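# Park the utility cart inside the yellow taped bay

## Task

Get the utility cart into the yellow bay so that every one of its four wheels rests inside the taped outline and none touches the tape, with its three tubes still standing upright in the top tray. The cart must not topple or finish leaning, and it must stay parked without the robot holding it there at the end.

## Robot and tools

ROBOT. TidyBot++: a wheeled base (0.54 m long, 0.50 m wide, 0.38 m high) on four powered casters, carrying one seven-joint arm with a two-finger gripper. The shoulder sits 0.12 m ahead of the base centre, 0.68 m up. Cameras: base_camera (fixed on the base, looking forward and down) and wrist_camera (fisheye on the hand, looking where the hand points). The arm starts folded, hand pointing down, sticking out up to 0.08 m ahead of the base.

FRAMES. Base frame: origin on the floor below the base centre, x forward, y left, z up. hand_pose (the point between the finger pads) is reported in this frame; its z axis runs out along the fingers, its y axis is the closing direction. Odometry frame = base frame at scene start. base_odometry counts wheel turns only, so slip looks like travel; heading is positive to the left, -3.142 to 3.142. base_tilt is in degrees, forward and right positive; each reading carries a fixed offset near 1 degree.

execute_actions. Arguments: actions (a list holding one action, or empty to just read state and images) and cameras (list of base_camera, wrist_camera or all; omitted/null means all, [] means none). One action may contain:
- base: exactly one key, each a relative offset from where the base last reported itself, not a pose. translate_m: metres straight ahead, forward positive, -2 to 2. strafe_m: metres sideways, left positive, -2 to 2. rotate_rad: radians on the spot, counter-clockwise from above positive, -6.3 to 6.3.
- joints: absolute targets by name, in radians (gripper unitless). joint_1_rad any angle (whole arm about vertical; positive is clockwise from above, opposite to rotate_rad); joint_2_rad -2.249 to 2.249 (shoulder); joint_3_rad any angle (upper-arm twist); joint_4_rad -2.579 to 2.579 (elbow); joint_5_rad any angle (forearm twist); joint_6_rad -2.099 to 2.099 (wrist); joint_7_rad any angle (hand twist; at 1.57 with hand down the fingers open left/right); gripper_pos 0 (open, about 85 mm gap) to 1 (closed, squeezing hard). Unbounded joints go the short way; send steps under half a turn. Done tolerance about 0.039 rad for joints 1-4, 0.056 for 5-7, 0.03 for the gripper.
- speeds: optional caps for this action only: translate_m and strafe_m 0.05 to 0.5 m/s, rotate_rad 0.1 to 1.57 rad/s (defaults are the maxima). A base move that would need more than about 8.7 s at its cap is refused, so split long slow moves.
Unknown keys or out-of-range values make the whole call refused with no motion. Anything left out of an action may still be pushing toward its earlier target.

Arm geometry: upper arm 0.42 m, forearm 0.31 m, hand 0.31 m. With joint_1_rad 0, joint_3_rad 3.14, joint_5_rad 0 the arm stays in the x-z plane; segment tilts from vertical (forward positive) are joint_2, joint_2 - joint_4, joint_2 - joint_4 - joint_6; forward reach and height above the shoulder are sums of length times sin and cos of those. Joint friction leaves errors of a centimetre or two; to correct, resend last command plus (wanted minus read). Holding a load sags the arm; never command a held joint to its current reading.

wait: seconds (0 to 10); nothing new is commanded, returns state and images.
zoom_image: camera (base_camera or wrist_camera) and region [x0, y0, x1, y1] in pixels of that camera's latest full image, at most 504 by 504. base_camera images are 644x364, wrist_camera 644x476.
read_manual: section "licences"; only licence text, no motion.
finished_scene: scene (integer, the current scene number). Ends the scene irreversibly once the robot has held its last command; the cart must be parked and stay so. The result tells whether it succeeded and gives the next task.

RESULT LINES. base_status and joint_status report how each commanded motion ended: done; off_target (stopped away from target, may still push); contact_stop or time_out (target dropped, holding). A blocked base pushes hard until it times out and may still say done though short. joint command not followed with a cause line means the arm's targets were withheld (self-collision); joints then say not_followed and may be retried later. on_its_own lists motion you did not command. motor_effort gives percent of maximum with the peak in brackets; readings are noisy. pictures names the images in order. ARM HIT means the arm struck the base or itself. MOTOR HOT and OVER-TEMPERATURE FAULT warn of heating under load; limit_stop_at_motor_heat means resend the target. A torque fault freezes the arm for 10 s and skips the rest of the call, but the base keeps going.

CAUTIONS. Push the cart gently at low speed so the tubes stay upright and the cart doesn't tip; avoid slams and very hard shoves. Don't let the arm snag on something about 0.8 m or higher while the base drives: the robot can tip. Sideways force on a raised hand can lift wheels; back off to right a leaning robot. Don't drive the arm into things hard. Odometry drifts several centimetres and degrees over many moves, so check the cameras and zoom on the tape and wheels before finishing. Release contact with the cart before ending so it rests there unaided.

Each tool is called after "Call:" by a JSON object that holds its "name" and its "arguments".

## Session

Call:
{"name": "execute_actions", "arguments": {"actions": [{"joints":{"joint_6_rad":-0.1,"joint_1_rad":-1.0}}]}}

Scene clock: 2.23 s.
base_odometry: x=+0.000 y=+0.000 heading=+0.000 (m, m, rad; odometry frame)
base_tilt: forward=+0.2 right=-0.1 (deg)
base_status: not commanded
joint_positions: joint_1_rad=-0.985 joint_2_rad=-0.384 joint_3_rad=+3.100 joint_4_rad=-2.533 joint_5_rad=+0.002 joint_6_rad=-0.125 joint_7_rad=+1.595 gripper_pos=+0.000
joint_status: all done
motor_effort: joint_1_rad=+0(0) joint_2_rad=-3(4) joint_3_rad=+0(1) joint_4_rad=+16(16) joint_5_rad=+0(1) joint_6_rad=+6(6) joint_7_rad=+0(0) (%)
hand_pose: x=+0.2962 y=+0.2933 z=+0.6987 quat_wxyz=(-0.195, +0.784, +0.457, +0.373) (m; base frame)
pictures: base_camera, wrist_camera
camera_calibration (this result's frames):
wrist_camera: T_world_to_cam=[[0.861376, -0.500778, 0.0851601, -0.170976], [-0.260302, -0.579119, -0.772569, 0.846292], [0.436204, 0.643305, -0.629193, 0.256235], [0, 0, 0, 1]] pos_world=[0.255796, 0.239646, 0.829601]
Images, in order (width x height): base_camera 644x364, wrist_camera 644x476.

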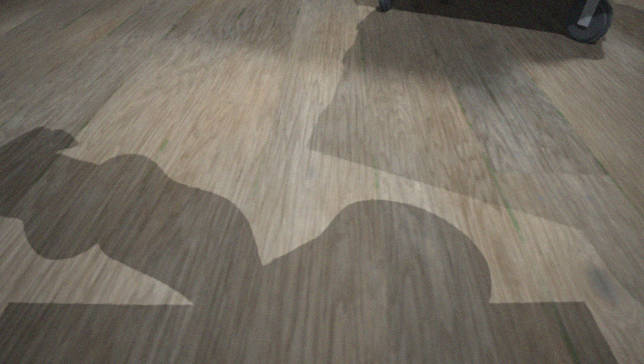

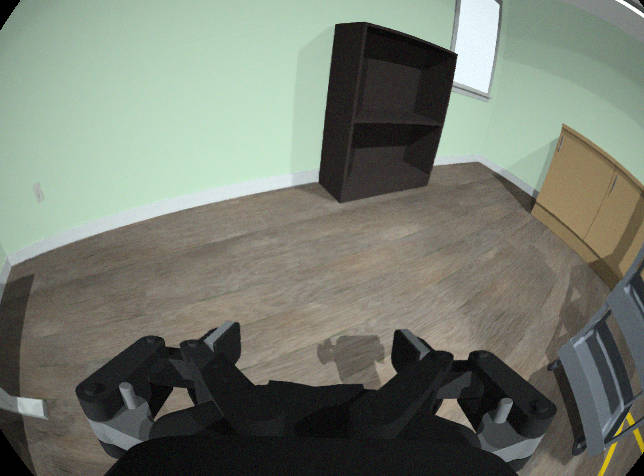

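Call:
{"name": "execute_actions", "arguments": {"actions": [{"base":{"rotate_rad":-0.45},"joints":{"joint_1_rad":0.4,"joint_3_rad":3.15,"joint_7_rad":1.55}}]}}

Scene clock: 6.57 s.
base_odometry: x=+0.000 y=+0.000 heading=-0.450 (m, m, rad; odometry frame)
base_tilt: forward=+0.2 right=-0.1 (deg)
base_status: done
joint_positions: joint_1_rad=+0.385 joint_2_rad=-0.384 joint_3_rad=+3.134 joint_4_rad=-2.533 joint_5_rad=+0.002 joint_6_rad=-0.125 joint_7_rad=+1.591 gripper_pos=+0.000
joint_status: all done
motor_effort: joint_1_rad=+0(0) joint_2_rad=-4(4) joint_3_rad=+1(2) joint_4_rad=+17(17) joint_5_rad=+0(0) joint_6_rad=+7(6) joint_7_rad=+0(0) (%)
hand_pose: x=+0.4383 y=-0.1254 z=+0.6990 quat_wxyz=(+0.085, +0.893, -0.160, +0.412) (m; base frame)
pictures: base_camera, wrist_camera
camera_calibration (this result's frames):
wrist_camera: T_world_to_cam=[[-0.351042, -0.933817, 0.0689551, -0.0145834], [-0.60946, 0.17196, -0.773943, 0.889191], [0.710864, -0.313712, -0.62949, 0.22359], [0, 0, 0, 1]] pos_world=[0.377866, -0.0963806, 0.829936]
Images, in order (width x height): base_camera 644x364, wrist_camera 644x476.

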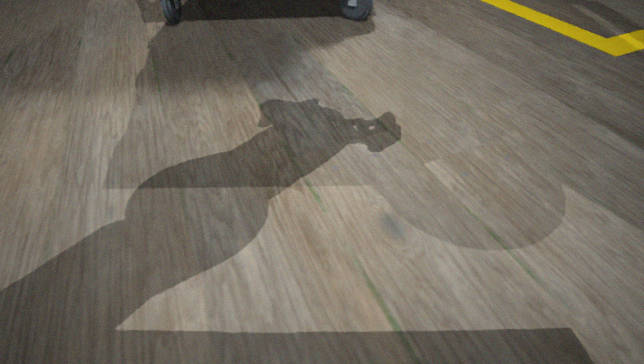

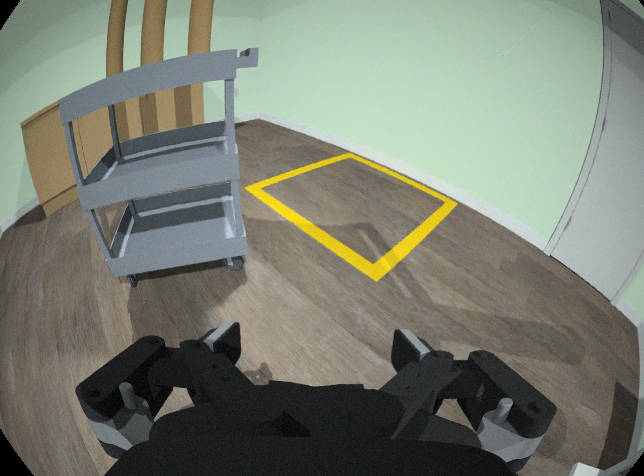

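Call:
{"name": "execute_actions", "arguments": {"actions": [{"base":{"strafe_m":-0.11},"joints":{"joint_1_rad":0,"joint_2_rad":1.0,"joint_4_rad":-1.8,"joint_6_rad":1.23,"joint_7_rad":1.53}}], "cameras": []}}

Call:
{"name": "execute_actions", "arguments": {"actions": [{"base":{"translate_m":0.15}}]}}

Scene clock: 13.63 s.
base_odometry: x=-0.048 y=-0.099 heading=-0.450 (m, m, rad; odometry frame)
base_tilt: forward=+0.2 right=-0.1 (deg)
base_status: done
joint_positions: joint_1_rad=+0.015 joint_2_rad=+0.988 joint_3_rad=+3.142 joint_4_rad=-1.820 joint_5_rad=+0.002 joint_6_rad=+1.203 joint_7_rad=+1.571 gripper_pos=+0.000
joint_status: all done
motor_effort: joint_1_rad=+0(2) joint_2_rad=-38(39) joint_3_rad=-1(2) joint_4_rad=+10(18) joint_5_rad=+0(0) joint_6_rad=+8(7) joint_7_rad=+1(0) (%)
hand_pose: x=+0.8842 y=-0.0096 z=+0.6056 quat_wxyz=(+0.005, +0.719, -0.005, +0.695) (m; base frame)
pictures: none
No camera images: the call's "cameras" was empty. Leave "cameras" out to get every camera's image.

Scene clock: 15.10 s.
base_odometry: x=+0.087 y=-0.165 heading=-0.450 (m, m, rad; odometry frame)
base_tilt: forward=+0.2 right=-0.1 (deg)
base_status: done
joint_positions: joint_1_rad=+0.014 joint_2_rad=+0.988 joint_3_rad=+3.142 joint_4_rad=-1.812 joint_5_rad=+0.002 joint_6_rad=+1.204 joint_7_rad=+1.571 gripper_pos=+0.000
joint_status: not commanded
motor_effort: joint_1_rad=+0(1) joint_2_rad=-38(39) joint_3_rad=-1(1) joint_4_rad=+10(11) joint_5_rad=+0(0) joint_6_rad=+8(8) joint_7_rad=+0(0) (%)
hand_pose: x=+0.8866 y=-0.0094 z=+0.6091 quat_wxyz=(+0.005, +0.716, -0.004, +0.698) (m; base frame)
pictures: base_camera, wrist_camera
camera_calibration (this result's frames):
wrist_camera: T_world_to_cam=[[-0.0405742, -0.99827, 0.0425526, -0.0025353], [-0.00646077, -0.0423247, -0.999083, 0.673411], [0.999156, -0.0408119, -0.0047323, -0.74882], [0, 0, 0, 1]] pos_world=[0.752436, -0.00458978, 0.669358]
Images, in order (width x height): base_camera 644x364, wrist_camera 644x476.

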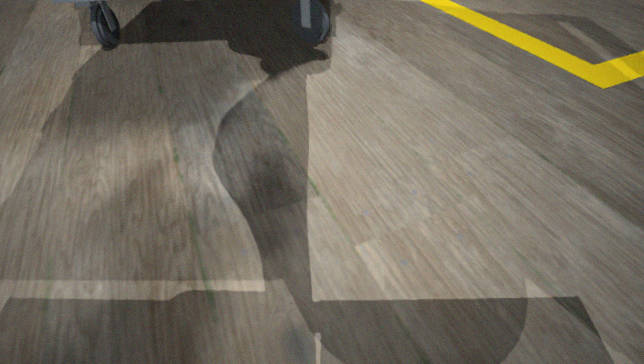

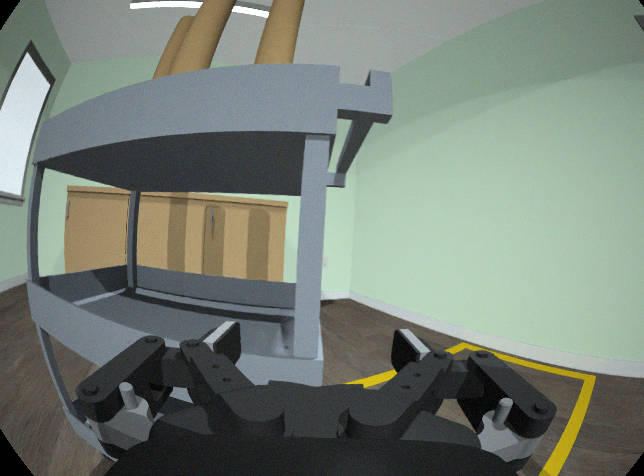

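Call:
{"name": "execute_actions", "arguments": {"actions": [{"base":{"translate_m":0.15},"speeds":{"translate_m":0.12}}], "cameras": []}}

Call:
{"name": "execute_actions", "arguments": {"actions": [{"joints":{"gripper_pos":1}}], "cameras": ["wrist_camera"]}}

Call:
{"name": "execute_actions", "arguments": {"actions": [{"base":{"rotate_rad":-0.3},"speeds":{"rotate_rad":0.1}}], "cameras": []}}

Call:
{"name": "execute_actions", "arguments": {"actions": [{"base":{"rotate_rad":-0.85},"speeds":{"rotate_rad":0.11}}]}}

Call:
{"name": "execute_actions", "arguments": {"actions": [{"base":{"strafe_m":0.68},"speeds":{"strafe_m":0.09}}]}}

Scene clock: 20.97 s.
base_odometry: x=+0.222 y=-0.230 heading=-0.451 (m, m, rad; odometry frame)
base_tilt: forward=+0.2 right=-0.1 (deg)
base_status: done
joint_positions: joint_1_rad=+0.014 joint_2_rad=+0.988 joint_3_rad=+3.142 joint_4_rad=-1.812 joint_5_rad=+0.002 joint_6_rad=+1.205 joint_7_rad=+1.571 gripper_pos=+0.000
joint_status: not commanded
motor_effort: joint_1_rad=+0(2) joint_2_rad=-38(39) joint_3_rad=-1(2) joint_4_rad=+10(12) joint_5_rad=+0(0) joint_6_rad=+8(8) joint_7_rad=+0(0) (%)
hand_pose: x=+0.8868 y=-0.0094 z=+0.6095 quat_wxyz=(+0.005, +0.716, -0.004, +0.698) (m; base frame)
pictures: none
No camera images: the call's "cameras" was empty. Leave "cameras" out to get every camera's image.

Scene clock: 22.07 s.
base_odometry: x=+0.222 y=-0.230 heading=-0.451 (m, m, rad; odometry frame)
base_tilt: forward=+0.2 right=-0.1 (deg)
base_status: not commanded
joint_positions: joint_1_rad=+0.004 joint_2_rad=+0.988 joint_3_rad=+3.142 joint_4_rad=-1.812 joint_5_rad=+0.003 joint_6_rad=+1.206 joint_7_rad=+1.568 gripper_pos=+0.739
joint_status: gripper_pos off_target (ended at +0.739, target +1.000)
motor_effort: joint_1_rad=+0(5) joint_2_rad=-39(39) joint_3_rad=+0(3) joint_4_rad=+13(14) joint_5_rad=-1(3) joint_6_rad=+8(9) joint_7_rad=+0(1) (%)
hand_pose: x=+0.8868 y=-0.0010 z=+0.6096 quat_wxyz=(+0.000, +0.715, -0.001, +0.699) (m; base frame)
pictures: wrist_camera
camera_calibration (this result's frames):
wrist_camera: T_world_to_cam=[[-0.0291883, -0.998763, 0.0402437, -0.0027821], [-0.00432835, -0.0401342, -0.999185, 0.672451], [0.999565, -0.0293387, -0.00315155, -0.749997], [0, 0, 0, 1]] pos_world=[0.7525, 0.00220568, 0.669651]
Images, in order (width x height): wrist_camera 644x476.

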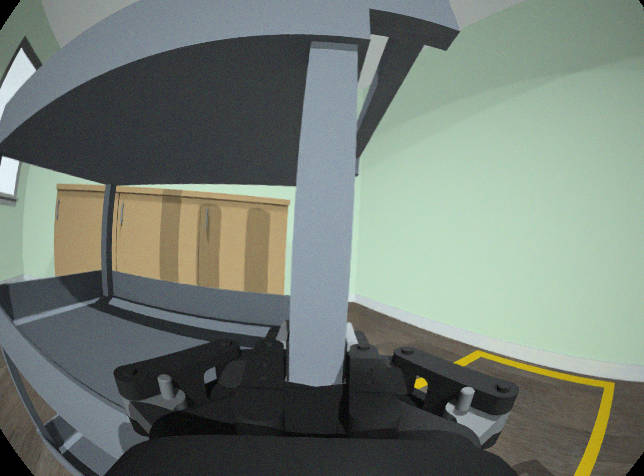

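Scene clock: 26.40 s.
base_odometry: x=+0.222 y=-0.230 heading=-0.749 (m, m, rad; odometry frame)
base_tilt: forward=+0.2 right=-0.1 (deg)
base_status: done
joint_positions: joint_1_rad=-0.036 joint_2_rad=+0.990 joint_3_rad=+3.121 joint_4_rad=-1.813 joint_5_rad=+0.061 joint_6_rad=+1.209 joint_7_rad=+1.567 gripper_pos=+0.739
joint_status: not commanded
motor_effort: joint_1_rad=+3(19) joint_2_rad=-37(40) joint_3_rad=+1(10) joint_4_rad=+13(16) joint_5_rad=-5(19) joint_6_rad=+7(9) joint_7_rad=+1(1) (%)
hand_pose: x=+0.8838 y=+0.0565 z=+0.6095 quat_wxyz=(-0.037, +0.714, +0.037, +0.698) (m; base frame)
pictures: none
No camera images: the call's "cameras" was empty. Leave "cameras" out to get every camera's image.

Scene clock: 34.97 s.
base_odometry: x=+0.222 y=-0.230 heading=-1.597 (m, m, rad; odometry frame)
base_tilt: forward=+0.2 right=-0.1 (deg)
base_status: done
joint_positions: joint_1_rad=-0.035 joint_2_rad=+0.991 joint_3_rad=+3.125 joint_4_rad=-1.810 joint_5_rad=+0.044 joint_6_rad=+1.209 joint_7_rad=+1.567 gripper_pos=+0.739
joint_status: not commanded
motor_effort: joint_1_rad=+4(17) joint_2_rad=-38(40) joint_3_rad=+1(9) joint_4_rad=+8(13) joint_5_rad=-3(13) joint_6_rad=+9(11) joint_7_rad=+0(2) (%)
hand_pose: x=+0.8855 y=+0.0492 z=+0.6097 quat_wxyz=(-0.031, +0.714, +0.029, +0.699) (m; base frame)
pictures: base_camera, wrist_camera
camera_calibration (this result's frames):
wrist_camera: T_world_to_cam=[[0.0579956, -0.997584, 0.0382462, -0.0287875], [0.00204801, -0.0381917, -0.999268, 0.668799], [0.998315, 0.0580315, -0.000171885, -0.752226], [0, 0, 0, 1]] pos_world=[0.751258, 0.0404774, 0.669282]
Images, in order (width x height): base_camera 644x364, wrist_camera 644x476.

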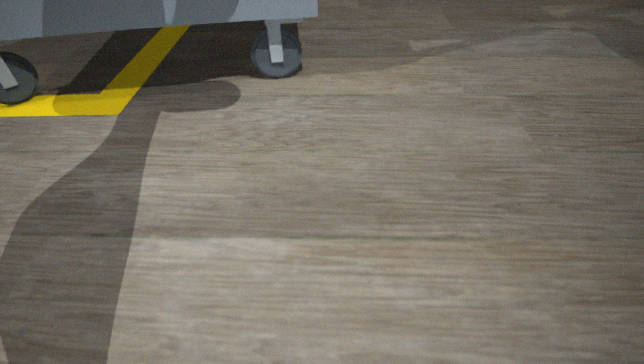

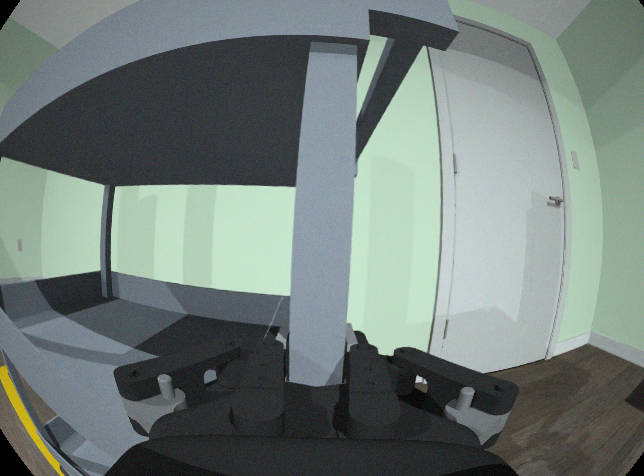

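Scene clock: 43.73 s.
base_odometry: x=+0.902 y=-0.248 heading=-1.597 (m, m, rad; odometry frame)
base_tilt: forward=+0.2 right=-0.1 (deg)
base_status: done
joint_positions: joint_1_rad=+0.060 joint_2_rad=+0.993 joint_3_rad=+3.189 joint_4_rad=-1.809 joint_5_rad=-0.083 joint_6_rad=+1.209 joint_7_rad=+1.558 gripper_pos=+0.739
joint_status: not commanded
motor_effort: joint_1_rad=-8(21) joint_2_rad=-36(41) joint_3_rad=-4(12) joint_4_rad=+9(14) joint_5_rad=+9(20) joint_6_rad=+8(11) joint_7_rad=+1(2) (%)
hand_pose: x=+0.8819 y=-0.0912 z=+0.6091 quat_wxyz=(+0.057, +0.711, -0.058, +0.698) (m; base frame)
pictures: base_camera, wrist_camera
camera_calibration (this result's frames):
wrist_camera: T_world_to_cam=[[-0.190308, -0.980853, 0.0413454, 0.0499804], [-0.0060589, -0.0409408, -0.999143, 0.669667], [0.981706, -0.190396, 0.00184847, -0.749757], [0, 0, 0, 1]] pos_world=[0.749609, -0.0663103, 0.668412]
Images, in order (width x height): base_camera 644x364, wrist_camera 644x476.

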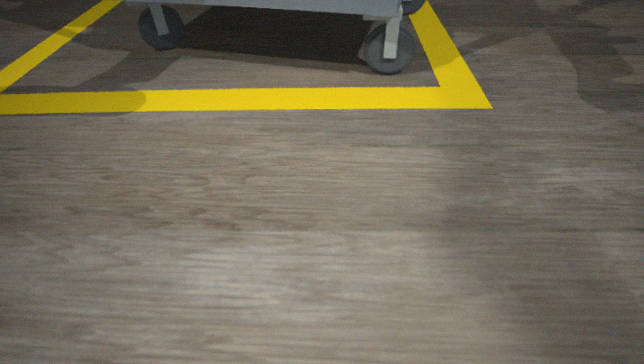

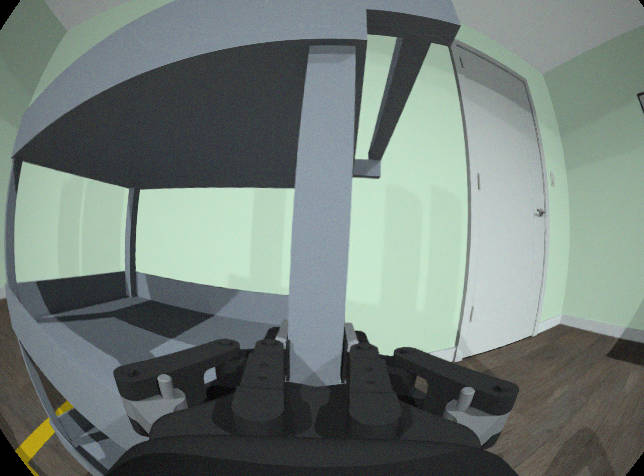

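Call:
{"name": "execute_actions", "arguments": {"actions": [{"base":{"rotate_rad":0.08},"speeds":{"rotate_rad":0.1}}], "cameras": []}}

Call:
{"name": "execute_actions", "arguments": {"actions": [{"base":{"translate_m":0.1},"speeds":{"translate_m":0.06}}], "cameras": []}}

Call:
{"name": "execute_actions", "arguments": {"actions": [{"joints":{"gripper_pos":0}}]}}

Scene clock: 47.73 s.
base_odometry: x=+0.902 y=-0.248 heading=-1.518 (m, m, rad; odometry frame)
base_tilt: forward=+0.2 right=-0.1 (deg)
base_status: done
joint_positions: joint_1_rad=+0.039 joint_2_rad=+0.993 joint_3_rad=+3.178 joint_4_rad=-1.807 joint_5_rad=-0.060 joint_6_rad=+1.210 joint_7_rad=+1.558 gripper_pos=+0.739
joint_status: not commanded
motor_effort: joint_1_rad=-4(18) joint_2_rad=-39(38) joint_3_rad=-2(10) joint_4_rad=+9(10) joint_5_rad=+7(16) joint_6_rad=+9(9) joint_7_rad=+1(2) (%)
hand_pose: x=+0.8853 y=-0.0636 z=+0.6094 quat_wxyz=(+0.040, +0.712, -0.042, +0.699) (m; base frame)
pictures: none
No camera images: the call's "cameras" was empty. Leave "cameras" out to get every camera's image.

Scene clock: 49.90 s.
base_odometry: x=+0.907 y=-0.348 heading=-1.518 (m, m, rad; odometry frame)
base_tilt: forward=+0.2 right=-0.1 (deg)
base_status: done
joint_positions: joint_1_rad=+0.009 joint_2_rad=+0.994 joint_3_rad=+3.159 joint_4_rad=-1.809 joint_5_rad=+0.007 joint_6_rad=+1.216 joint_7_rad=+1.556 gripper_pos=+0.739
joint_status: not commanded
motor_effort: joint_1_rad=+0(9) joint_2_rad=-38(40) joint_3_rad=+0(5) joint_4_rad=+11(13) joint_5_rad=-2(8) joint_6_rad=+9(10) joint_7_rad=+1(2) (%)
hand_pose: x=+0.8875 y=-0.0120 z=+0.6097 quat_wxyz=(+0.005, +0.713, -0.004, +0.701) (m; base frame)
pictures: none
No camera images: the call's "cameras" was empty. Leave "cameras" out to get every camera's image.

Scene clock: 51.00 s.
base_odometry: x=+0.907 y=-0.348 heading=-1.518 (m, m, rad; odometry frame)
base_tilt: forward=+0.2 right=-0.1 (deg)
base_status: not commanded
joint_positions: joint_1_rad=+0.009 joint_2_rad=+0.994 joint_3_rad=+3.159 joint_4_rad=-1.809 joint_5_rad=+0.007 joint_6_rad=+1.216 joint_7_rad=+1.556 gripper_pos=+0.000
joint_status: all done
motor_effort: joint_1_rad=+0(1) joint_2_rad=-38(38) joint_3_rad=+0(1) joint_4_rad=+11(11) joint_5_rad=+1(2) joint_6_rad=+7(8) joint_7_rad=+0(1) (%)
hand_pose: x=+0.8875 y=-0.0120 z=+0.6096 quat_wxyz=(+0.005, +0.713, -0.004, +0.701) (m; base frame)
pictures: base_camera, wrist_camera
camera_calibration (this result's frames):
wrist_camera: T_world_to_cam=[[-0.0403087, -0.998244, 0.0434177, -0.00587888], [0.00296119, -0.0435722, -0.999046, 0.665428], [0.999183, -0.0401417, 0.00471233, -0.755575], [0, 0, 0, 1]] pos_world=[0.75275, -0.00720446, 0.668609]
Images, in order (width x height): base_camera 644x364, wrist_camera 644x476.

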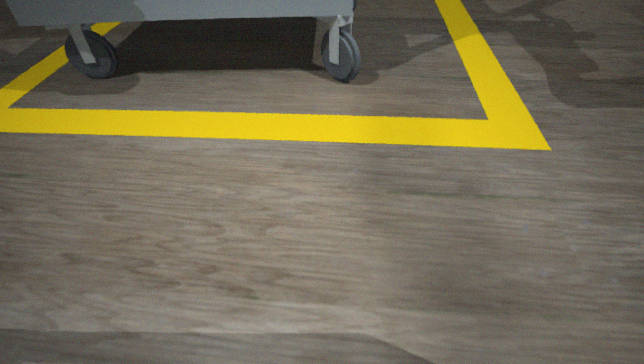

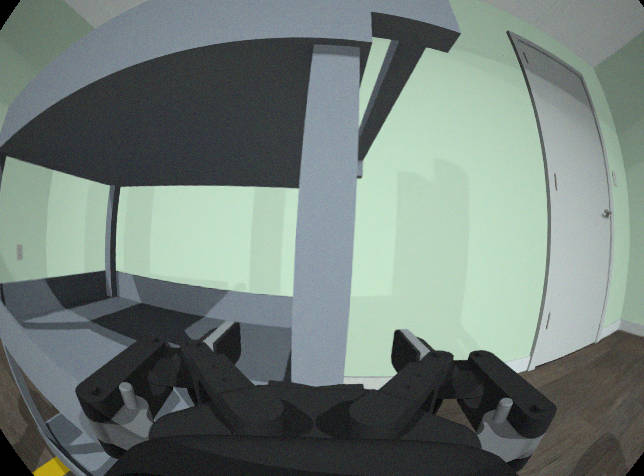

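Too far left now.

Call:
{"name": "execute_actions", "arguments": {"actions": [{"base":{"rotate_rad":-0.15},"speeds":{"rotate_rad":0.1},"joints":{"gripper_pos":1}}], "cameras": []}}

Call:
{"name": "execute_actions", "arguments": {"actions": [{"joints":{"gripper_pos":0,"joint_1_rad":-0.03}}]}}

Scene clock: 55.07 s.
base_odometry: x=+0.907 y=-0.348 heading=-1.666 (m, m, rad; odometry frame)
base_tilt: forward=+0.2 right=-0.1 (deg)
base_status: done
joint_positions: joint_1_rad=-0.060 joint_2_rad=+0.994 joint_3_rad=+3.122 joint_4_rad=-1.809 joint_5_rad=+0.050 joint_6_rad=+1.216 joint_7_rad=+1.556 gripper_pos=+0.743
joint_status: gripper_pos off_target (ended at +0.743, target +1.000)
motor_effort: joint_1_rad=+9(15) joint_2_rad=-40(41) joint_3_rad=+4(7) joint_4_rad=+12(13) joint_5_rad=-8(10) joint_6_rad=+9(11) joint_7_rad=-2(2) (%)
hand_pose: x=+0.8838 y=+0.0717 z=+0.6098 quat_wxyz=(-0.047, +0.712, +0.037, +0.700) (m; base frame)
pictures: none
No camera images: the call's "cameras" was empty. Leave "cameras" out to get every camera's image.

Scene clock: 56.17 s.
base_odometry: x=+0.907 y=-0.348 heading=-1.667 (m, m, rad; odometry frame)
base_tilt: forward=+0.2 right=-0.1 (deg)
base_status: not commanded
joint_positions: joint_1_rad=-0.043 joint_2_rad=+0.994 joint_3_rad=+3.135 joint_4_rad=-1.807 joint_5_rad=+0.023 joint_6_rad=+1.216 joint_7_rad=+1.556 gripper_pos=+0.000
joint_status: all done
motor_effort: joint_1_rad=+0(9) joint_2_rad=-38(40) joint_3_rad=-1(3) joint_4_rad=+10(12) joint_5_rad=+0(9) joint_6_rad=+8(10) joint_7_rad=+0(2) (%)
hand_pose: x=+0.8866 y=+0.0446 z=+0.6102 quat_wxyz=(-0.029, +0.712, +0.020, +0.701) (m; base frame)
pictures: base_camera, wrist_camera
camera_calibration (this result's frames):
wrist_camera: T_world_to_cam=[[0.0406938, -0.998759, 0.0287304, -0.0122872], [0.00678861, -0.0284772, -0.999571, 0.664726], [0.999149, 0.0408714, 0.00562134, -0.756532], [0, 0, 0, 1]] pos_world=[0.751875, 0.0375781, 0.669047]
Images, in order (width x height): base_camera 644x364, wrist_camera 644x476.

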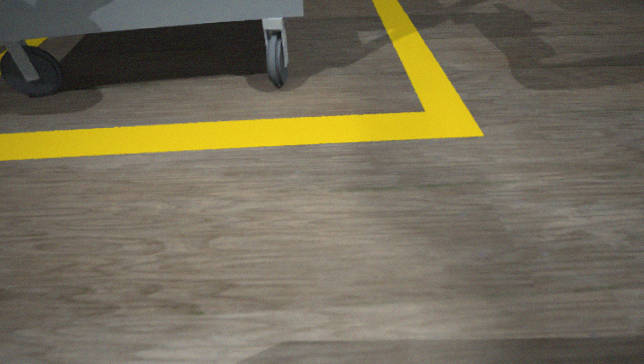

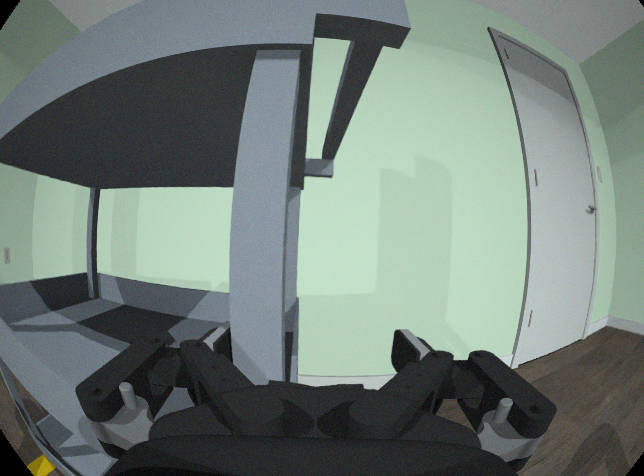

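Call:
{"name": "execute_actions", "arguments": {"actions": [{"base":{"strafe_m":-0.14},"speeds":{"strafe_m":0.05},"joints":{"gripper_pos":1}}], "cameras": []}}

Call:
{"name": "execute_actions", "arguments": {"actions": [{"base":{"rotate_rad":0.05},"speeds":{"rotate_rad":0.1},"joints":{"gripper_pos":0}}]}}

Scene clock: 61.90 s.
base_odometry: x=+0.768 y=-0.335 heading=-1.667 (m, m, rad; odometry frame)
base_tilt: forward=+0.2 right=-0.1 (deg)
base_status: done
joint_positions: joint_1_rad=-0.091 joint_2_rad=+0.996 joint_3_rad=+3.118 joint_4_rad=-1.805 joint_5_rad=+0.058 joint_6_rad=+1.216 joint_7_rad=+1.556 gripper_pos=+0.751
joint_status: gripper_pos off_target (ended at +0.751, target +1.000)
motor_effort: joint_1_rad=+10(15) joint_2_rad=-40(42) joint_3_rad=+5(8) joint_4_rad=+10(12) joint_5_rad=-9(11) joint_6_rad=+8(11) joint_7_rad=+0(2) (%)
hand_pose: x=+0.8816 y=+0.0990 z=+0.6105 quat_wxyz=(-0.061, +0.710, +0.050, +0.700) (m; base frame)
pictures: none
No camera images: the call's "cameras" was empty. Leave "cameras" out to get every camera's image.

Scene clock: 63.00 s.
base_odometry: x=+0.768 y=-0.335 heading=-1.617 (m, m, rad; odometry frame)
base_tilt: forward=+0.2 right=-0.1 (deg)
base_status: done
joint_positions: joint_1_rad=-0.040 joint_2_rad=+0.996 joint_3_rad=+3.140 joint_4_rad=-1.805 joint_5_rad=+0.017 joint_6_rad=+1.216 joint_7_rad=+1.556 gripper_pos=+0.000
joint_status: all done
motor_effort: joint_1_rad=+0(8) joint_2_rad=-38(40) joint_3_rad=-1(4) joint_4_rad=+10(11) joint_5_rad=+0(9) joint_6_rad=+8(9) joint_7_rad=+0(1) (%)
hand_pose: x=+0.8874 y=+0.0378 z=+0.6100 quat_wxyz=(-0.024, +0.712, +0.016, +0.702) (m; base frame)
pictures: base_camera, wrist_camera
camera_calibration (this result's frames):
wrist_camera: T_world_to_cam=[[0.0286539, -0.999125, 0.0304633, -0.00947166], [0.0071473, -0.0302703, -0.999516, 0.664056], [0.999564, 0.0288578, 0.00627369, -0.757415], [0, 0, 0, 1]] pos_world=[0.75261, 0.0324951, 0.668775]
Images, in order (width x height): base_camera 644x364, wrist_camera 644x476.

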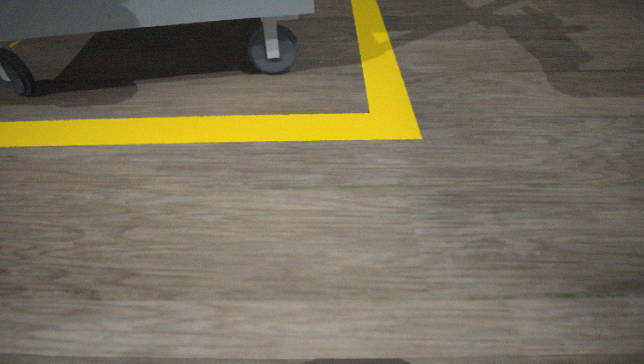

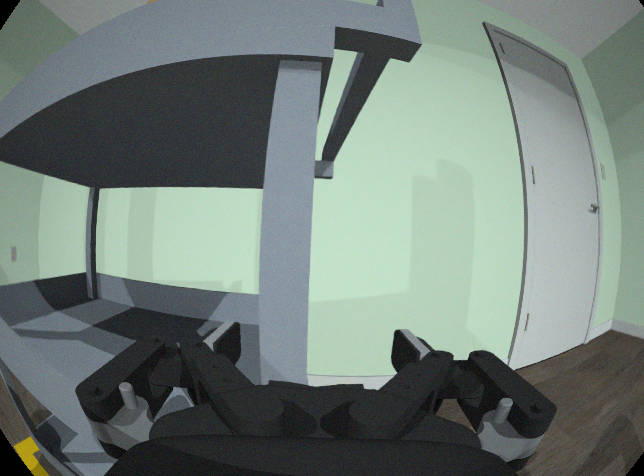

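Call:
{"name": "finished_scene", "arguments": {"scene": 2}}

The scene is finished: the task was done.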